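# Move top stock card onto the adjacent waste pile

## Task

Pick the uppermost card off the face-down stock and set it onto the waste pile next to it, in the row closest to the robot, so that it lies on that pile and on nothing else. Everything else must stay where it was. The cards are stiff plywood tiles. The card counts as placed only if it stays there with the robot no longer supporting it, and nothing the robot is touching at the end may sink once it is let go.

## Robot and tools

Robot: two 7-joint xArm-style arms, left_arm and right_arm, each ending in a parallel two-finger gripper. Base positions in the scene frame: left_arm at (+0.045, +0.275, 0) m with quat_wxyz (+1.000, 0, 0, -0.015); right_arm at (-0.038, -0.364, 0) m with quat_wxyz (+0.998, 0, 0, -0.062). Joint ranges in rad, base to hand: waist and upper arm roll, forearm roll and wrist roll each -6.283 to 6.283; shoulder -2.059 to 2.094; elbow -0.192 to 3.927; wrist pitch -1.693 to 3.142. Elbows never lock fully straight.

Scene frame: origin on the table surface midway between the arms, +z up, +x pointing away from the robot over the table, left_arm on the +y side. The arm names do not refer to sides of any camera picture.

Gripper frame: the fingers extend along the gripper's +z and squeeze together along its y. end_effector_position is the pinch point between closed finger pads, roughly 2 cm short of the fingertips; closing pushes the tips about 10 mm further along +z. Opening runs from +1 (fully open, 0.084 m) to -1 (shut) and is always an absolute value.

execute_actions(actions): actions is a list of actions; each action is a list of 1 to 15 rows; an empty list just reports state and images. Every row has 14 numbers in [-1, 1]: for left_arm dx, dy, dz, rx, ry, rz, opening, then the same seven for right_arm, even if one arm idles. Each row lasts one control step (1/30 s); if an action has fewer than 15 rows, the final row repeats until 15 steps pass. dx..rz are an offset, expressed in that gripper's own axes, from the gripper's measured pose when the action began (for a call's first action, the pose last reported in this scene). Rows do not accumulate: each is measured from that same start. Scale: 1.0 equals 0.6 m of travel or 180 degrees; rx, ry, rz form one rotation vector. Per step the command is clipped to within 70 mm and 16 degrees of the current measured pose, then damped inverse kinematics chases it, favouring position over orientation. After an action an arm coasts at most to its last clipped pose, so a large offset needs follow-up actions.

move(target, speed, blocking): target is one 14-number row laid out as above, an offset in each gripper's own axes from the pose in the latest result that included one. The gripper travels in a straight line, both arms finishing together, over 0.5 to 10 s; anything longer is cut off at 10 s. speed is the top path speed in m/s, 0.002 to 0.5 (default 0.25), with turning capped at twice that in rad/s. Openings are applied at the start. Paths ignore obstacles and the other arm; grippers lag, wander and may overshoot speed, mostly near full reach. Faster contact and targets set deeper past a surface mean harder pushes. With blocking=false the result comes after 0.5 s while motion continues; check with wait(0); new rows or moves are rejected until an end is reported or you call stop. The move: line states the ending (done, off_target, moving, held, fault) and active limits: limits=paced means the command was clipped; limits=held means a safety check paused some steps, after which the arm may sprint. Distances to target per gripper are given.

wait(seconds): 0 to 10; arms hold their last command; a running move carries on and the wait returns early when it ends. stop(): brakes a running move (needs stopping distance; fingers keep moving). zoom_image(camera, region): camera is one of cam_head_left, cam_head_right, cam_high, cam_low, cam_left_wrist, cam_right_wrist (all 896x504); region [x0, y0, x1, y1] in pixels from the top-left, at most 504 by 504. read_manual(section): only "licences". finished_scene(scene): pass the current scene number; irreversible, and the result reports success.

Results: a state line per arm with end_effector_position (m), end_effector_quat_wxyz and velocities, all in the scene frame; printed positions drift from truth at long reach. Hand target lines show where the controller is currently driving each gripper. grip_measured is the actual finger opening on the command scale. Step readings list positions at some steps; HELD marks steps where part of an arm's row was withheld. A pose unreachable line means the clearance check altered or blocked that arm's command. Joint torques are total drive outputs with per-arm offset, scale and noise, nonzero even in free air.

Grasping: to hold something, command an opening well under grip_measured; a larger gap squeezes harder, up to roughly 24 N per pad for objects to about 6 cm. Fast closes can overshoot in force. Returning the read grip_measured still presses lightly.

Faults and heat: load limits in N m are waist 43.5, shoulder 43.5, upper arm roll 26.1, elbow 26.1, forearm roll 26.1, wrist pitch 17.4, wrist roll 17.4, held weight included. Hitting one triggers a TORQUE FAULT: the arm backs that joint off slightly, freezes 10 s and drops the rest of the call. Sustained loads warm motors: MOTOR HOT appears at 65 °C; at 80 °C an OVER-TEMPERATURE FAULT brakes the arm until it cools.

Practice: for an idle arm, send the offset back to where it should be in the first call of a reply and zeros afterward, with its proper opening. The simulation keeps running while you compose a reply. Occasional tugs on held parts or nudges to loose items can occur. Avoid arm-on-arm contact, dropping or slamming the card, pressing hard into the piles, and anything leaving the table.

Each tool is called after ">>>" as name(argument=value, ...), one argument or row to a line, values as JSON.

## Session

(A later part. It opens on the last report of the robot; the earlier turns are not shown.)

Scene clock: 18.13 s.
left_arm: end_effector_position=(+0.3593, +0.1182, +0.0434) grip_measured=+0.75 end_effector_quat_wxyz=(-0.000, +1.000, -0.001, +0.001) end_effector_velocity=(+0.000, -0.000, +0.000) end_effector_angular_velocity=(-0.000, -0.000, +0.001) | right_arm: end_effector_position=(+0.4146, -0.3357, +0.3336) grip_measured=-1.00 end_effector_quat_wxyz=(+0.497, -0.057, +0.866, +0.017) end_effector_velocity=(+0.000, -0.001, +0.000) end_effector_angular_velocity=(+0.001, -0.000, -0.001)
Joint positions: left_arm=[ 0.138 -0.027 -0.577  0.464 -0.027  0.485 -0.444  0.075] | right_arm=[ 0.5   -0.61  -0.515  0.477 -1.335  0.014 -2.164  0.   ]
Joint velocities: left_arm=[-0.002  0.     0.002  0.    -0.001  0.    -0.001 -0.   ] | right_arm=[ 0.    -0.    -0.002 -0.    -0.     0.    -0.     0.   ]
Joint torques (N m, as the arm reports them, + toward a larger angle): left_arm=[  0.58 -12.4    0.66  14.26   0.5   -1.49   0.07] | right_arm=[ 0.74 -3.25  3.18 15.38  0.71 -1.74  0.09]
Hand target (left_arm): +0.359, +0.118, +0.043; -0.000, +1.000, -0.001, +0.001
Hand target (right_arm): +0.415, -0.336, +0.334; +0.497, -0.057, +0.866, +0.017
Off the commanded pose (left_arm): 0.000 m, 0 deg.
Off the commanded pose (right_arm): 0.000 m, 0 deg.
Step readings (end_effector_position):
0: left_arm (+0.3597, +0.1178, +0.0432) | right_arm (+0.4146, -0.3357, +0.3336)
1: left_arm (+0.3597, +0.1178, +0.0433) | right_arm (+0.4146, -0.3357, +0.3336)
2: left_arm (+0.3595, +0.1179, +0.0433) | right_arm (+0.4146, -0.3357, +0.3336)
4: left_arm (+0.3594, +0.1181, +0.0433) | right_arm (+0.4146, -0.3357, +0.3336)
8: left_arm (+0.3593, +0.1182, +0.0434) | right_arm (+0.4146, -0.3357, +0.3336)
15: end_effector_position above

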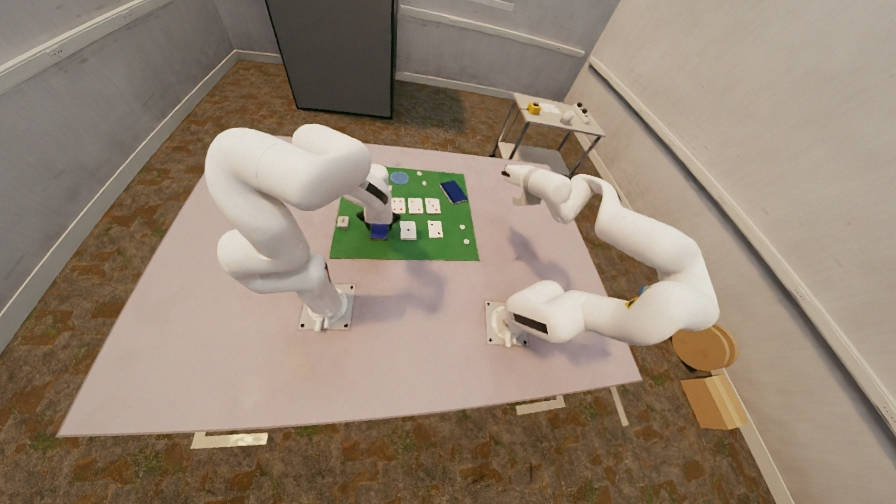

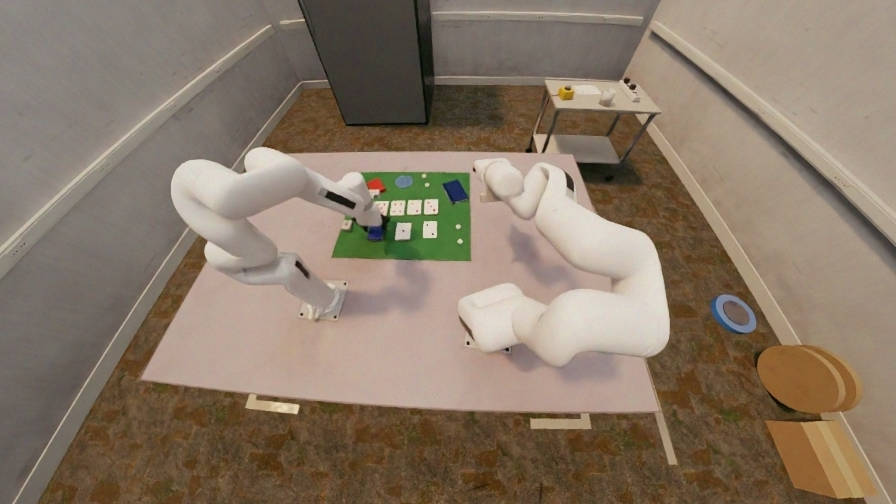

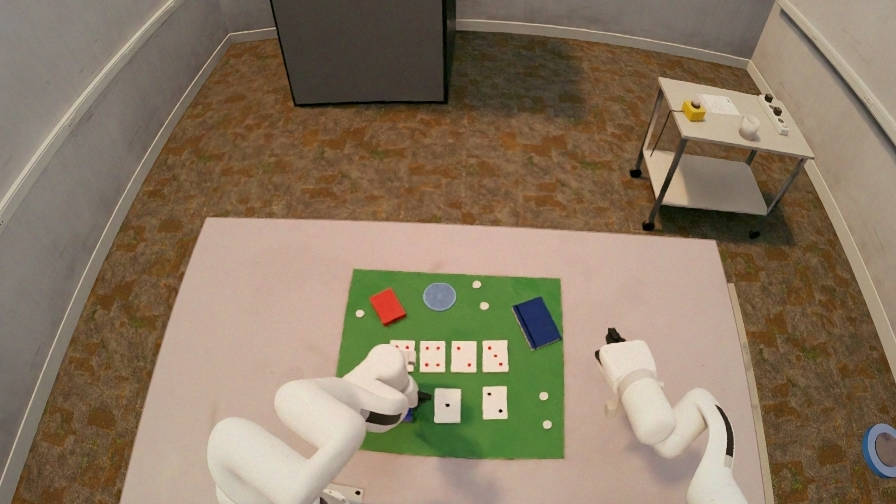

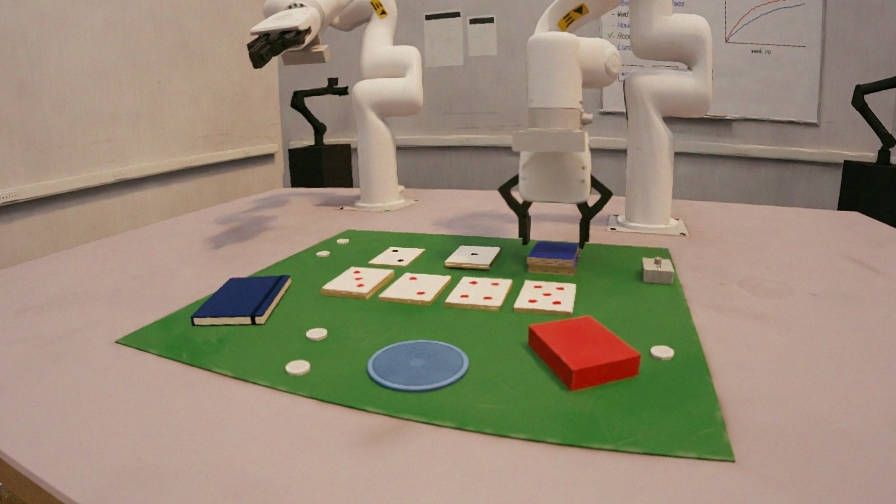

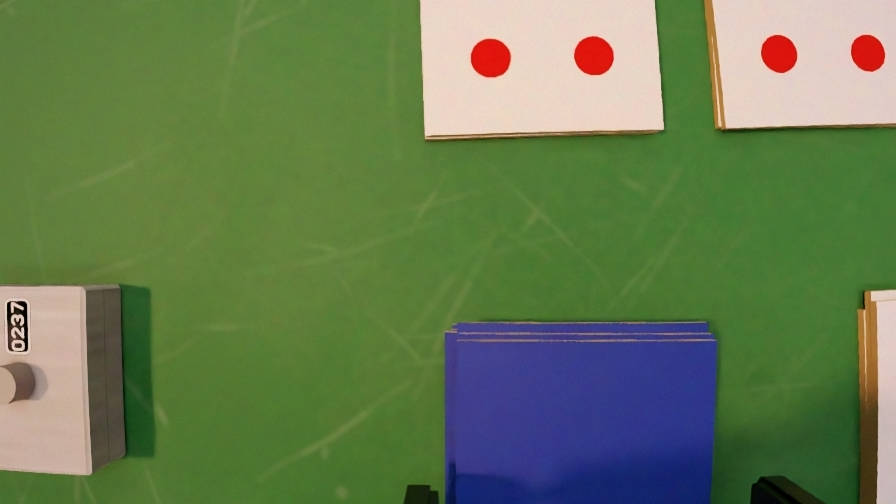

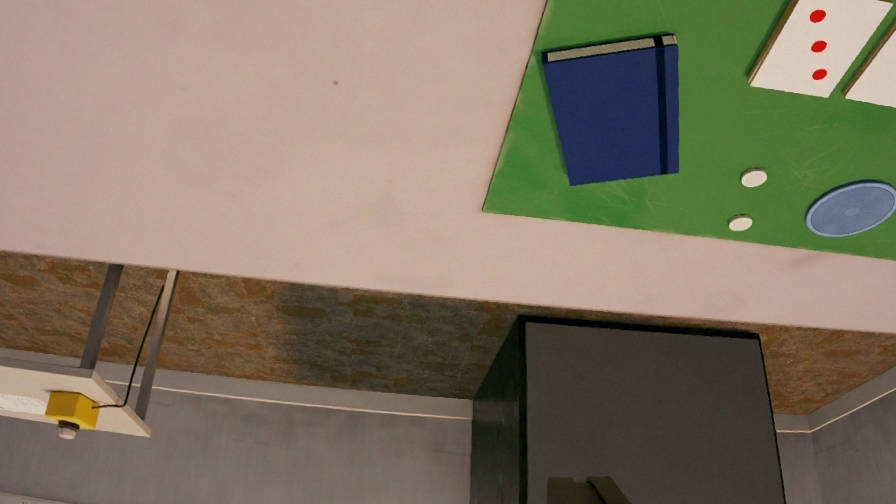

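>>> execute_actions(
  actions=[
    [[0,0,0.002,0,0,0,0.75,0,0,0,0,0,0,-1],[0,0,0.004,0,0,0,0.75,0,0,0,0,0,0,-1],[0,0,0.006,0,0,0,0.75,0,0,0,0,0,0,-1],[0,0,0.008,0,0,0,0.75,0,0,0,0,0,0,-1]],
    [[0,0,0,0,0,0,0.7,0,0,0,0,0,0,-1],[0,0,0,0,0,0,0.65,0,0,0,0,0,0,-1],[0,0,0,0,0,0,0.6,0,0,0,0,0,0,-1],[0,0,0,0,0,0,0.56,0,0,0,0,0,0,-1],[0,0,0,0,0,0,0.52,0,0,0,0,0,0,-1],[0,0,0,0,0,0,0.48,0,0,0,0,0,0,-1],[0,0,0,0,0,0,0.44,0,0,0,0,0,0,-1],[0,0,0,0,0,0,0.40,0,0,0,0,0,0,-1],[0,0,0,0,0,0,0.36,0,0,0,0,0,0,-1],[0,0,0,0,0,0,0.33,0,0,0,0,0,0,-1],[0,0,0,0,0,0,0.3,0,0,0,0,0,0,-1]],
  ],
)

>>> zoom_image(
  camera="cam_low",
  region=[510, 220, 600, 280],
)

Scene clock: 19.63 s.
left_arm: end_effector_position=(+0.3601, +0.1180, +0.0392) grip_measured=+0.35 end_effector_quat_wxyz=(-0.000, +1.000, -0.001, +0.002) end_effector_velocity=(-0.001, -0.001, -0.001) end_effector_angular_velocity=(-0.000, +0.002, -0.002) | right_arm: end_effector_position=(+0.4146, -0.3357, +0.3336) grip_measured=-1.00 end_effector_quat_wxyz=(+0.497, -0.057, +0.866, +0.017) end_effector_velocity=(-0.000, -0.000, -0.000) end_effector_angular_velocity=(-0.001, +0.000, +0.000)
Joint positions: left_arm=[ 0.141 -0.009 -0.576  0.464 -0.005  0.467 -0.46   0.059] | right_arm=[ 0.5   -0.61  -0.515  0.477 -1.335  0.014 -2.164  0.   ]
Joint velocities: left_arm=[-0.001  0.001 -0.002 -0.001 -0.001 -0.001 -0.     0.   ] | right_arm=[-0.    -0.    -0.    -0.    -0.     0.    -0.001  0.   ]
Joint torques (N m, as the arm reports them, + toward a larger angle): left_arm=[  0.11 -10.13  -0.31  12.22   0.44  -1.51   0.05] | right_arm=[ 0.78 -3.35  3.22 15.45  0.7  -1.78  0.07]
Hand target (left_arm): +0.359, +0.118, +0.039; -0.000, +1.000, -0.001, +0.002
Hand target (right_arm): +0.415, -0.336, +0.334; +0.497, -0.057, +0.866, +0.017
Off the commanded pose (left_arm): 0.001 m, 0 deg.
Off the commanded pose (right_arm): 0.000 m, 0 deg.
Step readings (end_effector_position; steps 1 to 15: 1st action; 16 to 30: 2nd action):
0: left_arm (+0.3593, +0.1182, +0.0434) | right_arm (+0.4146, -0.3357, +0.3336)
1: left_arm (+0.3593, +0.1182, +0.0434) | right_arm (+0.4146, -0.3357, +0.3336)
2: left_arm (+0.3595, +0.1181, +0.0431) | right_arm (+0.4146, -0.3357, +0.3336)
4: left_arm (+0.3596, +0.1181, +0.0416) | right_arm (+0.4146, -0.3357, +0.3336)
8: left_arm (+0.3589, +0.1184, +0.0387) | right_arm (+0.4146, -0.3357, +0.3336)
15: left_arm (+0.3594, +0.1182, +0.0387) | right_arm (+0.4146, -0.3357, +0.3336)
16: left_arm (+0.3594, +0.1182, +0.0387) | right_arm (+0.4146, -0.3357, +0.3336)
17: left_arm (+0.3594, +0.1182, +0.0387) | right_arm (+0.4146, -0.3357, +0.3336)
19: left_arm (+0.3594, +0.1182, +0.0387) | right_arm (+0.4146, -0.3357, +0.3336)
23: left_arm (+0.3594, +0.1182, +0.0387) | right_arm (+0.4146, -0.3357, +0.3336)
30: end_effector_position above

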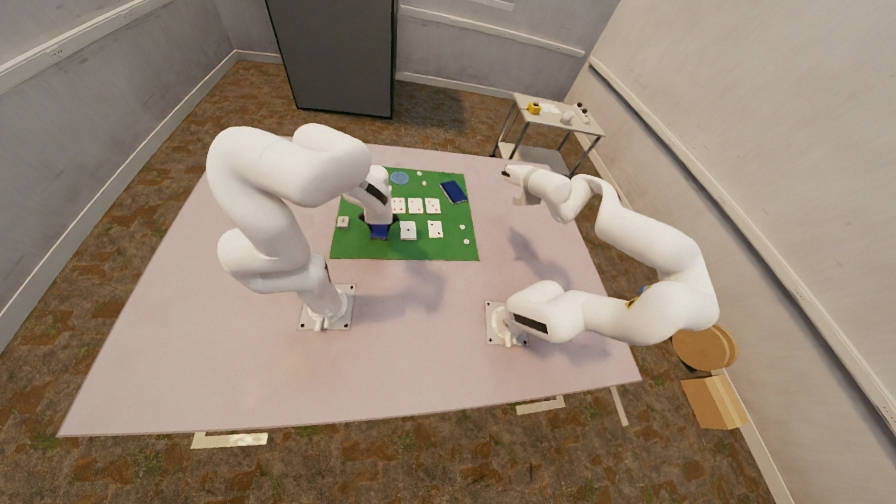

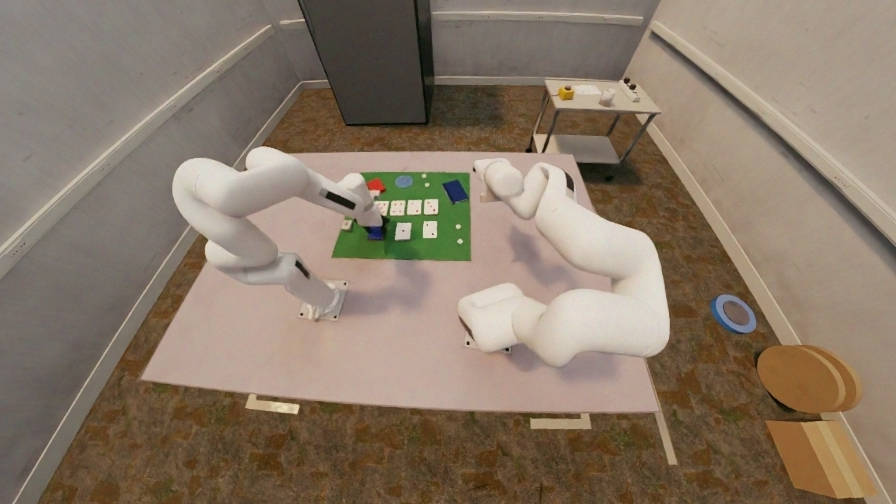

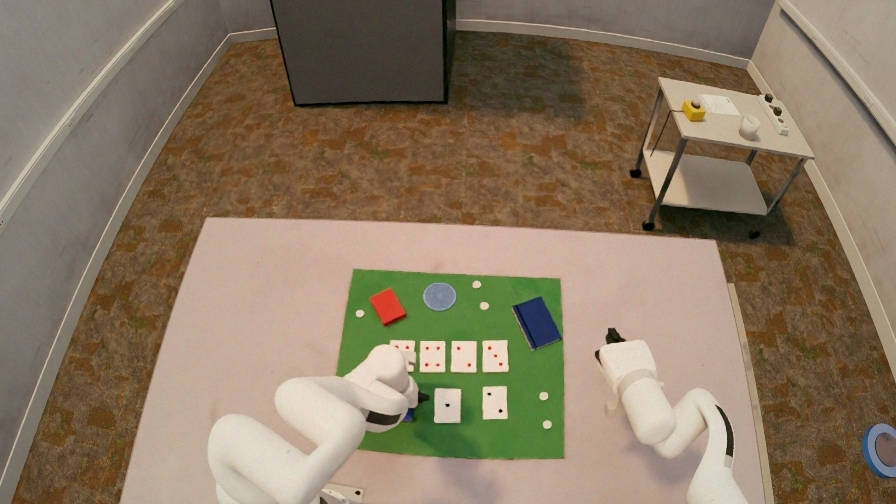

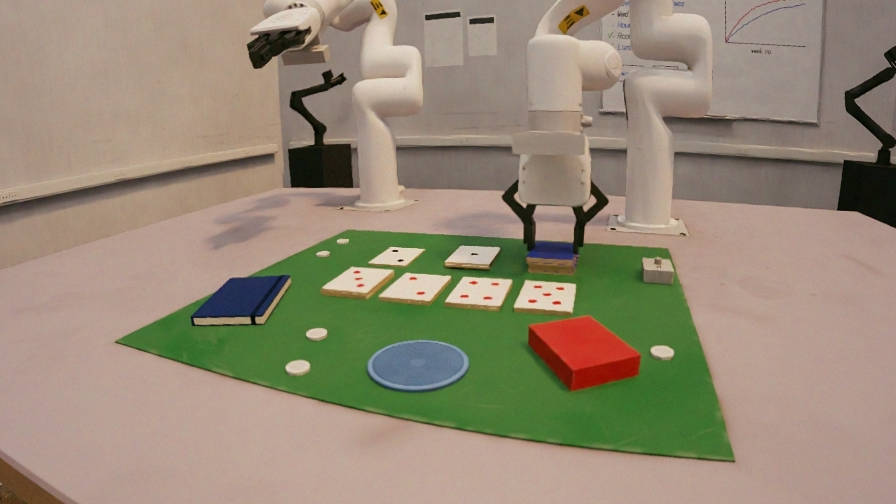

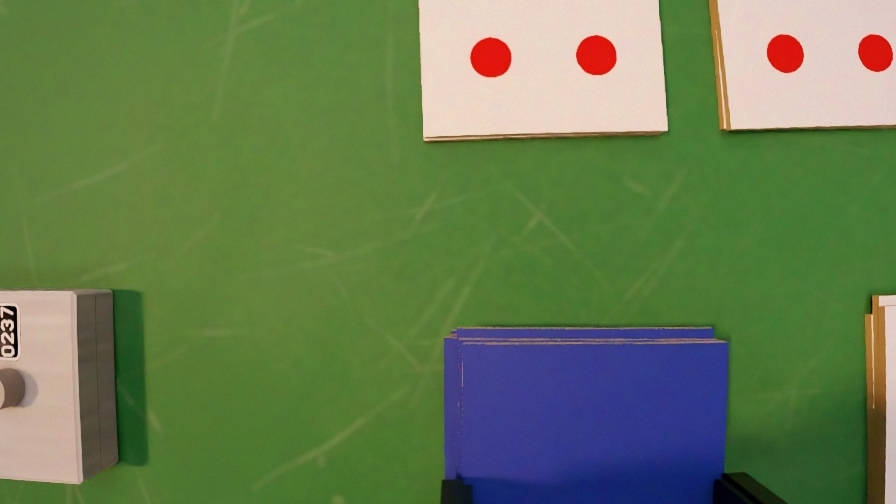

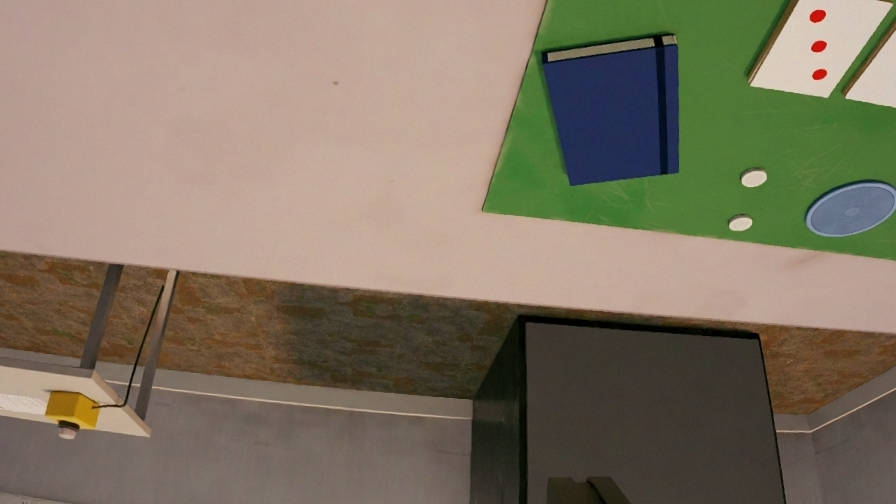

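Region (510, 220, 600, 280) of cam_low's 896x504 image, scaled by 5.600, with more detail than that image has.

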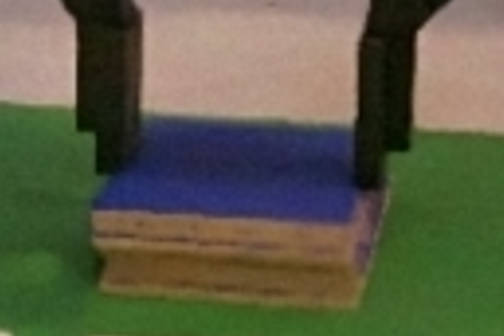

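>>> execute_actions(
  actions=[
    [[0,0,0,0,0,0,0.27,0,0,0,0,0,0,-1],[0,0,0,0,0,0,0.24,0,0,0,0,0,0,-1],[0,0,0,0,0,0,0.2,0,0,0,0,0,0,-1],[0,0,0,0,0,0,0.2,0,0,0,0,0,0,-1],[0,0,-0.001,0,0,0,0.2,0,0,0,0,0,0,-1],[0,0,-0.002,0,0,0,0.2,0,0,0,0,0,0,-1],[0,0,-0.003,0,0,0,0.2,0,0,0,0,0,0,-1],[0,0,-0.005,0,0,0,0.2,0,0,0,0,0,0,-1],[0,0,-0.007,0,0,0,0.2,0,0,0,0,0,0,-1],[0,0,-0.009,0,0,0,0.2,0,0,0,0,0,0,-1],[0,0,-0.011,0,0,0,0.2,0,0,0,0,0,0,-1],[0,0,-0.013,0,0,0,0.2,0,0,0,0,0,0,-1]],
  ],
)

>>> zoom_image(
  camera="cam_low",
  region=[510, 220, 600, 280],
)

Scene clock: 20.67 s.
left_arm: end_effector_position=(+0.3596, +0.1180, +0.0459) grip_measured=+0.34 end_effector_quat_wxyz=(-0.001, +1.000, -0.001, +0.002) end_effector_velocity=(+0.010, -0.002, +0.019) end_effector_angular_velocity=(-0.008, -0.025, +0.004) | right_arm: end_effector_position=(+0.4146, -0.3357, +0.3336) grip_measured=-1.00 end_effector_quat_wxyz=(+0.497, -0.057, +0.866, +0.017) end_effector_velocity=(-0.000, -0.000, -0.000) end_effector_angular_velocity=(+0.001, +0.000, -0.001)
Joint positions: left_arm=[ 0.137 -0.036 -0.578  0.466 -0.036  0.494 -0.437  0.059] | right_arm=[ 0.5   -0.61  -0.515  0.477 -1.335  0.014 -2.164  0.   ]
Joint velocities: left_arm=[-0.005 -0.054  0.004  0.019 -0.05   0.039  0.039 -0.   ] | right_arm=[-0.    -0.    -0.    -0.     0.001  0.    -0.     0.   ]
Joint torques (N m, as the arm reports them, + toward a larger angle): left_arm=[  0.73 -11.47   0.81  14.06   0.29  -1.61   0.07] | right_arm=[ 0.83 -3.34  3.29 15.44  0.68 -1.83  0.1 ]
Hand target (left_arm): +0.360, +0.118, +0.047; -0.000, +1.000, -0.001, +0.002
Hand target (right_arm): +0.415, -0.336, +0.334; +0.497, -0.057, +0.866, +0.017
Off the commanded pose (left_arm): 0.001 m, 0 deg.
Off the commanded pose (right_arm): 0.000 m, 0 deg.
Step readings (end_effector_position):
0: left_arm (+0.3599, +0.1181, +0.0390) | right_arm (+0.4146, -0.3357, +0.3336)
1: left_arm (+0.3599, +0.1181, +0.0390) | right_arm (+0.4146, -0.3357, +0.3336)
2: left_arm (+0.3600, +0.1181, +0.0391) | right_arm (+0.4146, -0.3357, +0.3336)
4: left_arm (+0.3600, +0.1181, +0.0391) | right_arm (+0.4146, -0.3357, +0.3336)
8: left_arm (+0.3590, +0.1181, +0.0394) | right_arm (+0.4146, -0.3357, +0.3336)
15: end_effector_position above

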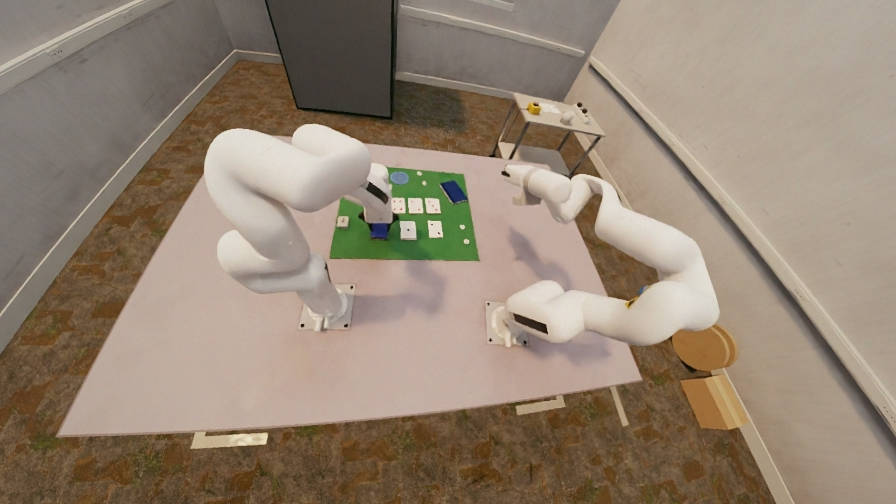

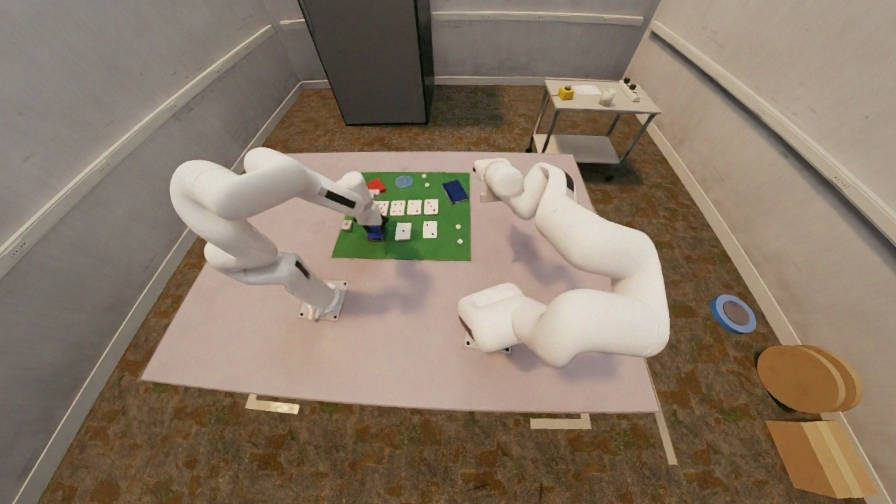

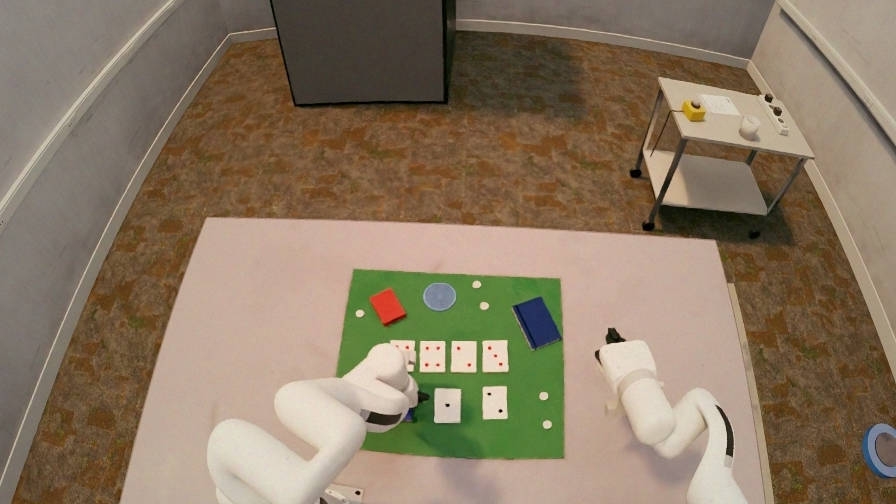

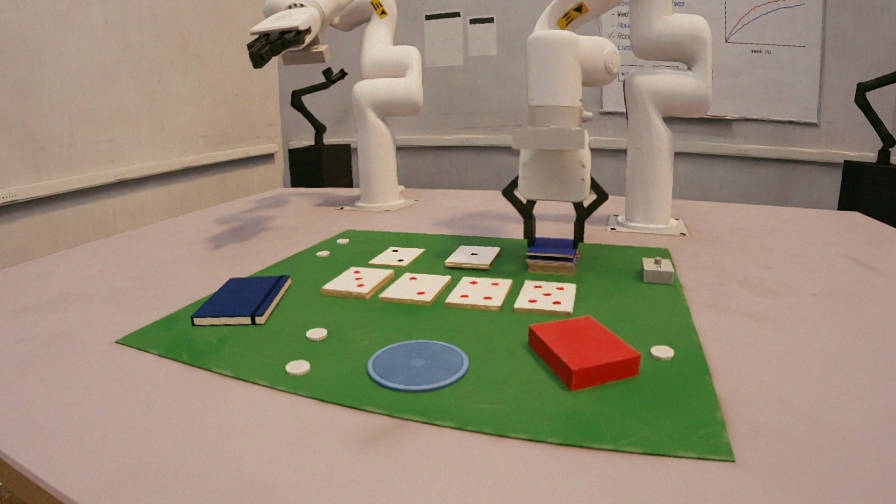

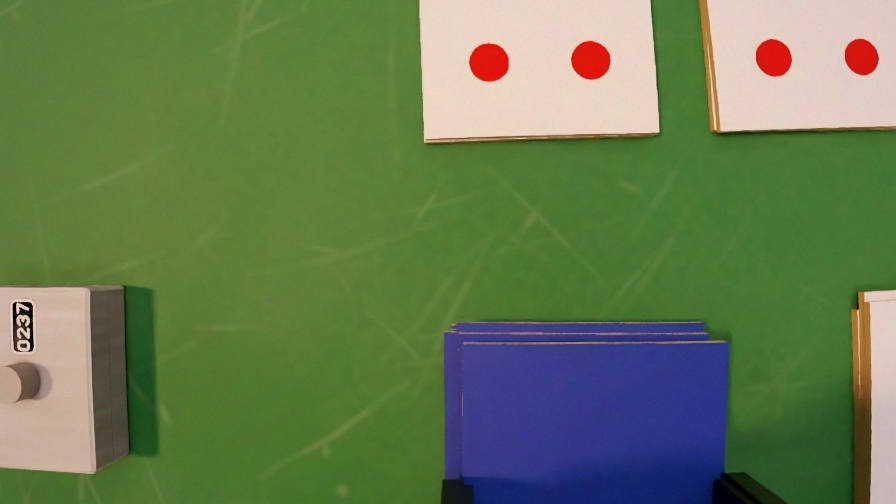

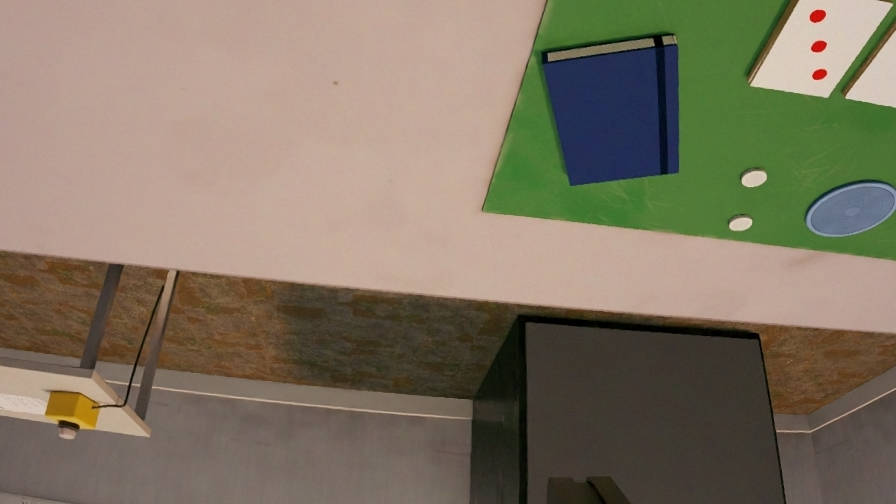

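Region (510, 220, 600, 280) of cam_low's 896x504 image, scaled by 5.600, with more detail than that image has.

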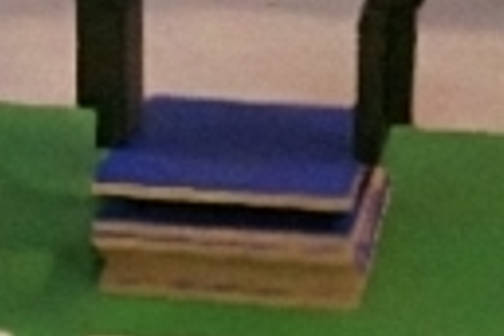

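>>> move(
  target=[0.011,0.196,-0.005,0,0,-0.012,0.12,0,0,0,0,0,0,-1],
  speed=0.15,
)

Scene clock: 22.37 s.
left_arm: end_effector_position=(+0.3666, +0.0010, +0.0490) grip_measured=+0.34 end_effector_quat_wxyz=(-0.000, +1.000, +0.018, +0.002) end_effector_velocity=(+0.000, -0.004, +0.001) end_effector_angular_velocity=(+0.001, -0.002, -0.002) | right_arm: end_effector_position=(+0.4146, -0.3357, +0.3336) grip_measured=-1.00 end_effector_quat_wxyz=(+0.497, -0.057, +0.866, +0.017) end_effector_velocity=(+0.000, -0.000, +0.000) end_effector_angular_velocity=(+0.001, -0.000, -0.001)
Joint positions: left_arm=[-0.02   0.196 -0.643  0.724  0.223  0.574 -0.909  0.059] | right_arm=[ 0.5   -0.61  -0.515  0.477 -1.335  0.014 -2.164  0.   ]
Joint velocities: left_arm=[-0.008  0.006  0.001  0.009  0.009  0.005 -0.012  0.   ] | right_arm=[-0.001 -0.     0.     0.    -0.     0.     0.002  0.   ]
Joint torques (N m, as the arm reports them, + toward a larger angle): left_arm=[  0.39 -16.85  -2.61  15.08   0.33  -1.55   0.06] | right_arm=[ 0.91 -3.28  3.39 15.47  0.72 -1.71  0.2 ]
Hand target (left_arm): +0.367, +0.000, +0.049; -0.000, +1.000, +0.018, +0.002
Hand target (right_arm): +0.415, -0.336, +0.334; +0.497, -0.057, +0.866, +0.017
Off the commanded pose (left_arm): 0.001 m, 0 deg.
Off the commanded pose (right_arm): 0.000 m, 0 deg.
move: done

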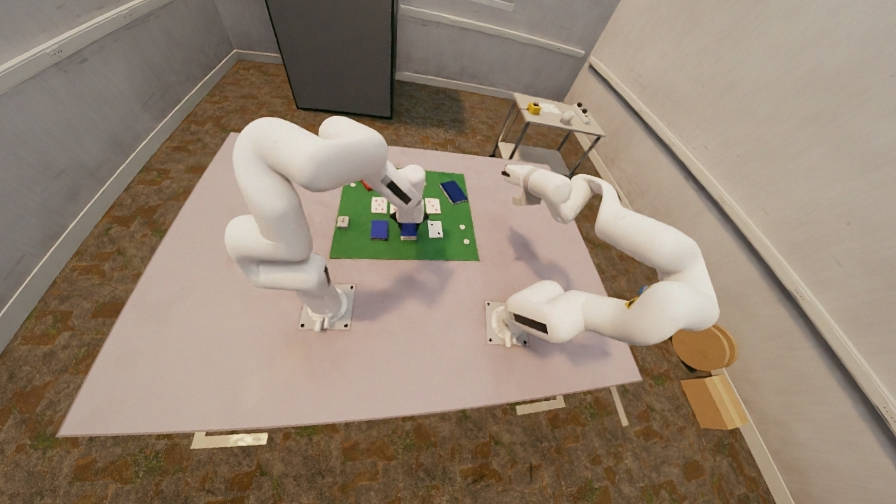

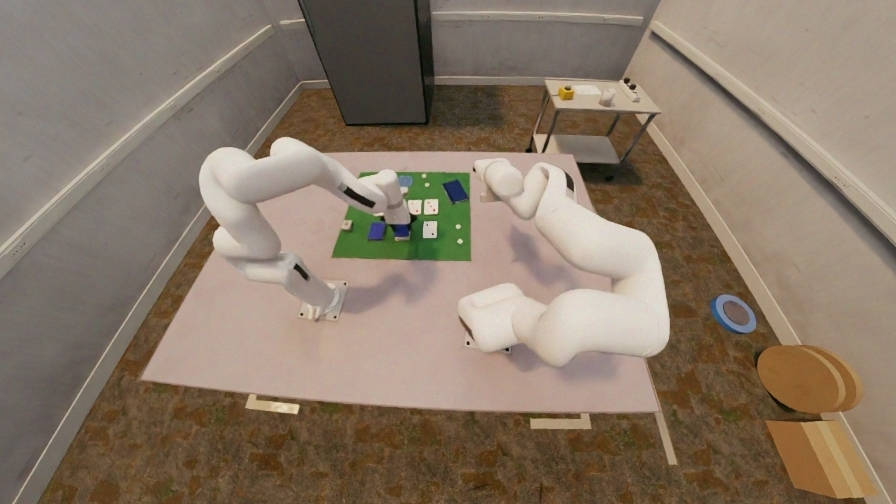

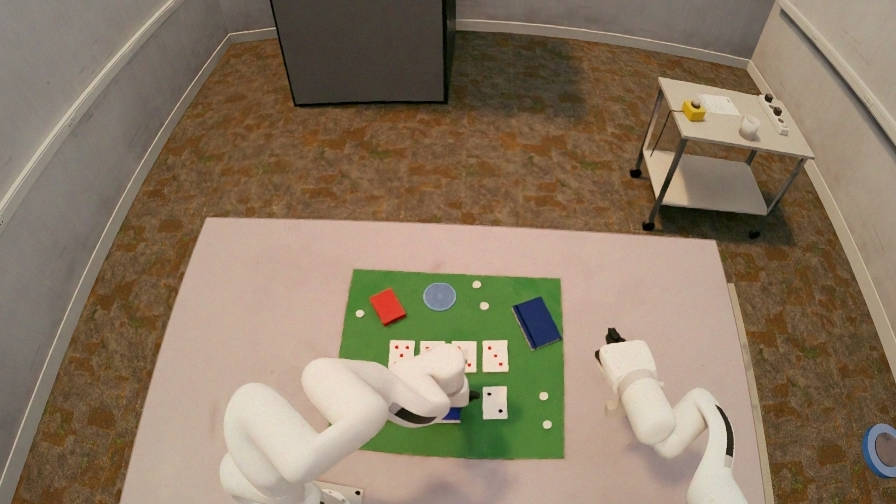

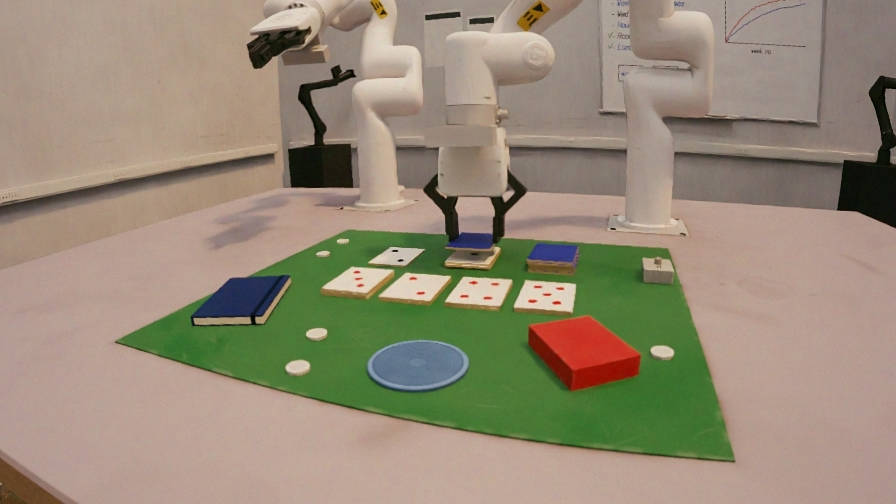

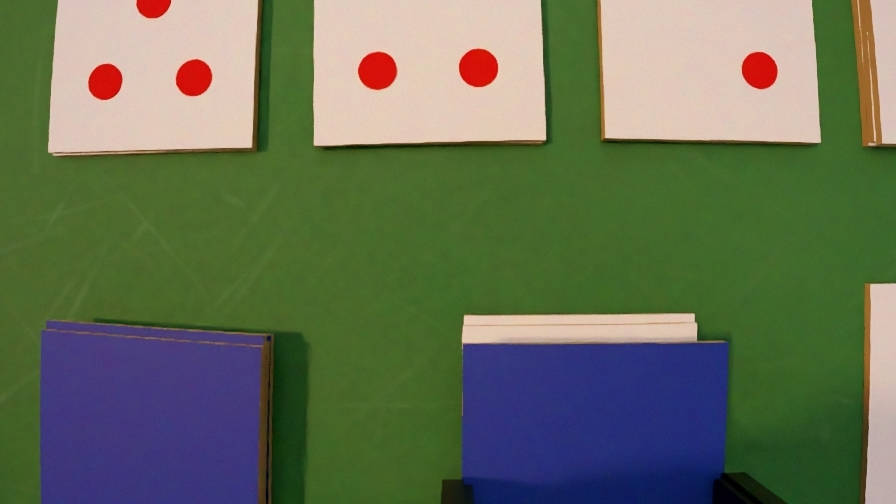

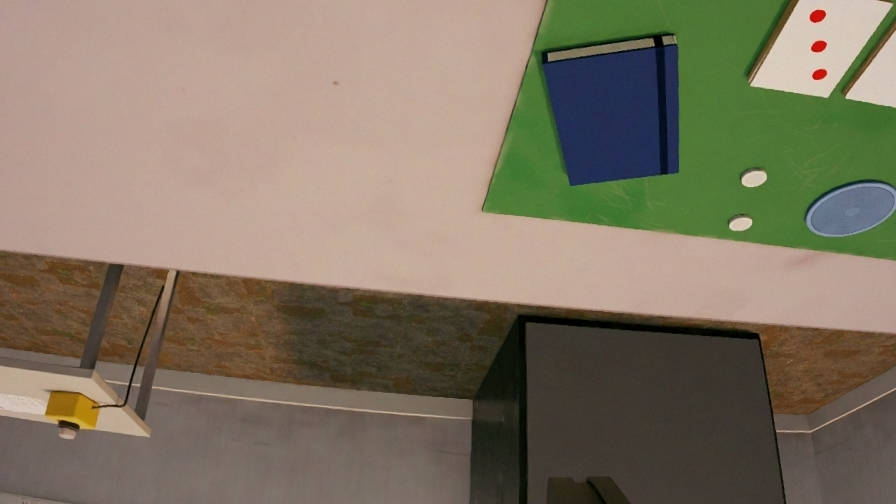

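>>> move(
  target=[0.003,0,0.0245,0,0,0,0.12,0,0,0,0,0,0,-1],
  speed=0.03,
)

>>> zoom_image(
  camera="cam_low",
  region=[430, 220, 520, 280],
)

Scene clock: 23.40 s.
left_arm: end_effector_position=(+0.3684, +0.0009, +0.0344) grip_measured=+0.34 end_effector_quat_wxyz=(-0.000, +1.000, +0.018, +0.002) end_effector_velocity=(+0.001, -0.001, +0.000) end_effector_angular_velocity=(-0.001, -0.005, -0.001) | right_arm: end_effector_position=(+0.4146, -0.3357, +0.3336) grip_measured=-1.00 end_effector_quat_wxyz=(+0.497, -0.057, +0.866, +0.017) end_effector_velocity=(+0.000, +0.000, +0.000) end_effector_angular_velocity=(-0.000, -0.001, +0.001)
Joint positions: left_arm=[-0.039  0.246 -0.614  0.728  0.283  0.54  -0.949  0.059] | right_arm=[ 0.5   -0.61  -0.515  0.477 -1.335  0.014 -2.164  0.   ]
Joint velocities: left_arm=[-0.003 -0.     0.002  0.     0.005 -0.003 -0.004 -0.   ] | right_arm=[ 0.    -0.     0.     0.001 -0.     0.    -0.     0.   ]
Joint torques (N m, as the arm reports them, + toward a larger angle): left_arm=[  0.84 -17.68  -2.99  14.69   0.38  -1.6    0.05] | right_arm=[ 0.82 -3.22  3.36 15.42  0.8  -1.79  0.18]
Hand target (left_arm): +0.368, +0.001, +0.034; -0.000, +1.000, +0.018, +0.002
Hand target (right_arm): +0.415, -0.336, +0.334; +0.497, -0.057, +0.866, +0.017
Off the commanded pose (left_arm): 0.000 m, 0 deg.
Off the commanded pose (right_arm): 0.000 m, 0 deg.
move: done

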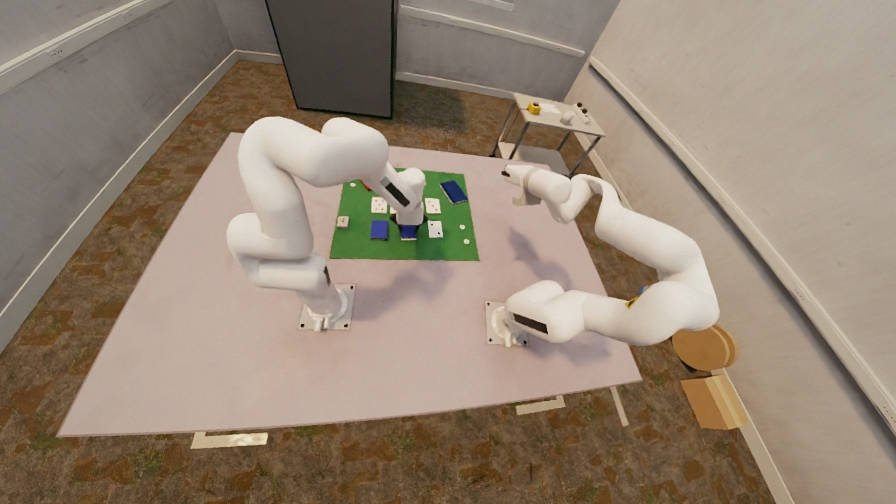

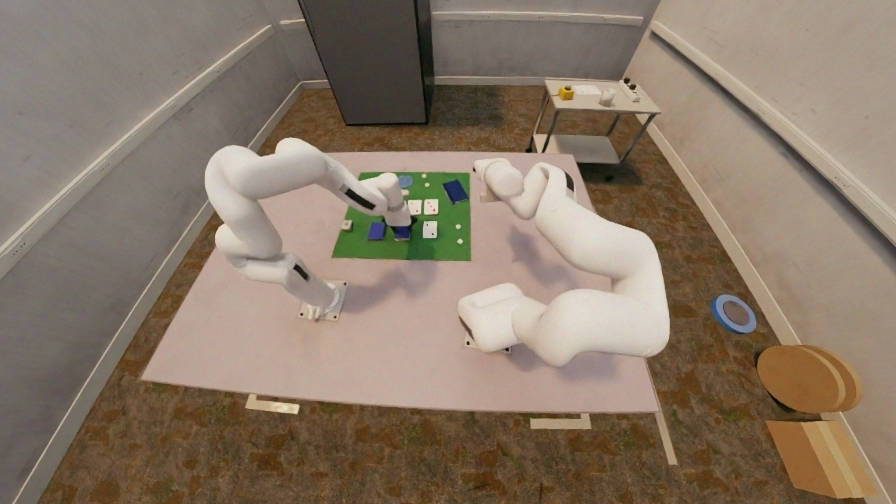

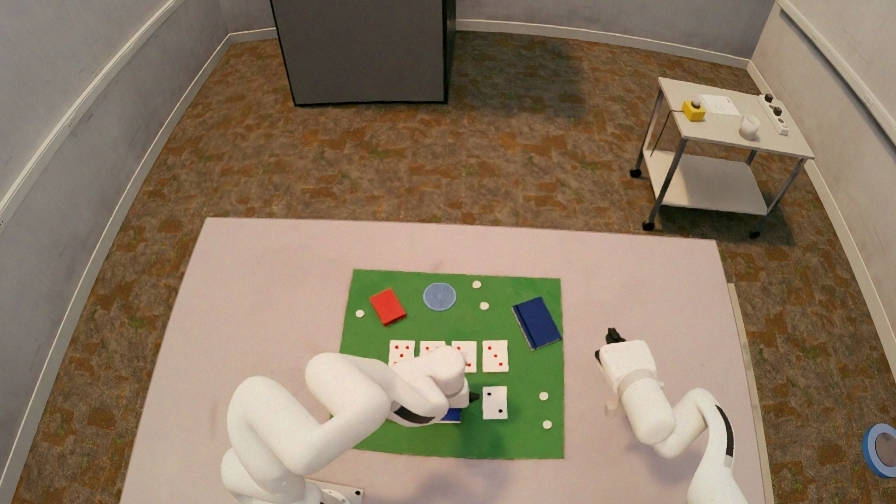

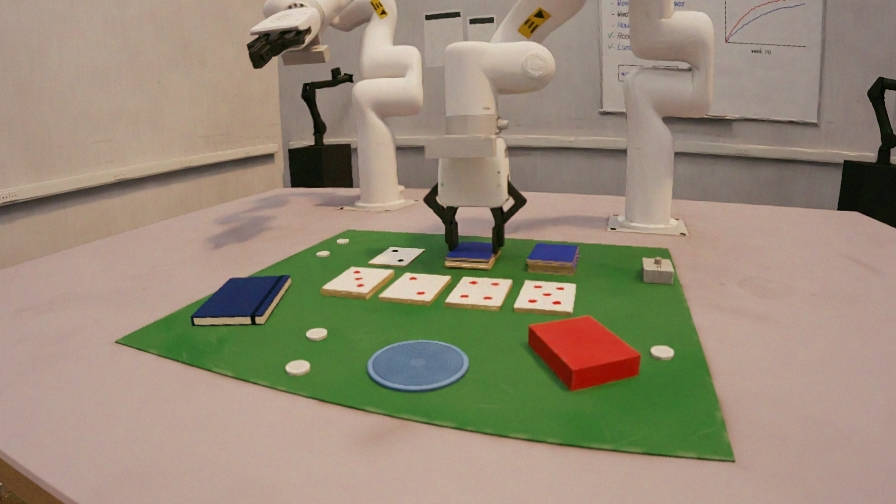

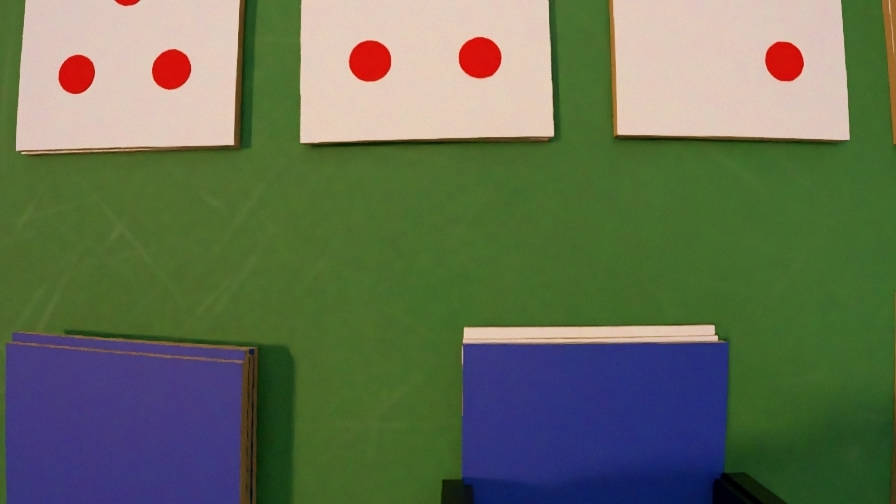

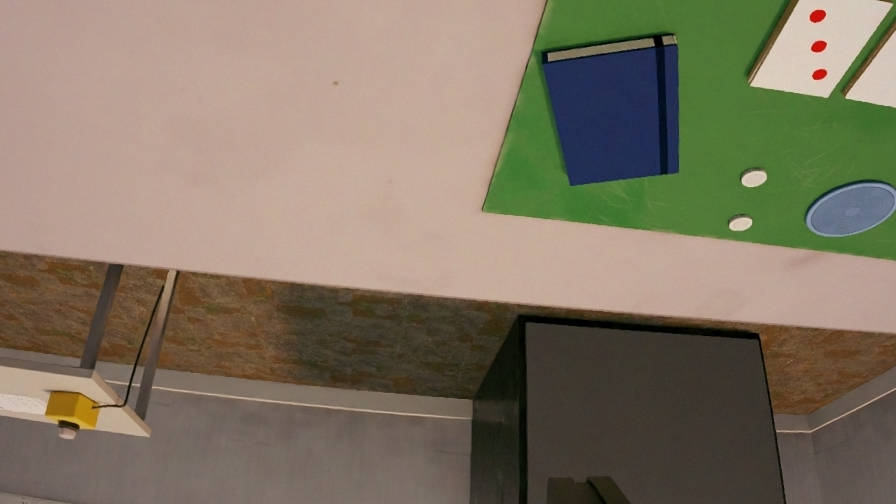

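Region (430, 220, 520, 280) of cam_low's 896x504 image, scaled by 5.600, with more detail than that image has.

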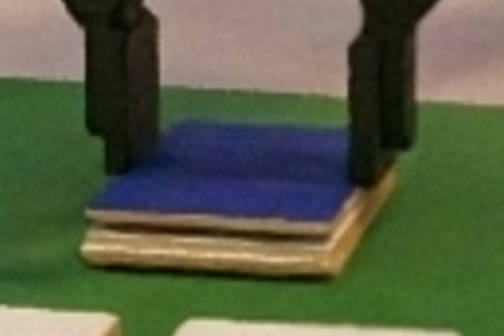

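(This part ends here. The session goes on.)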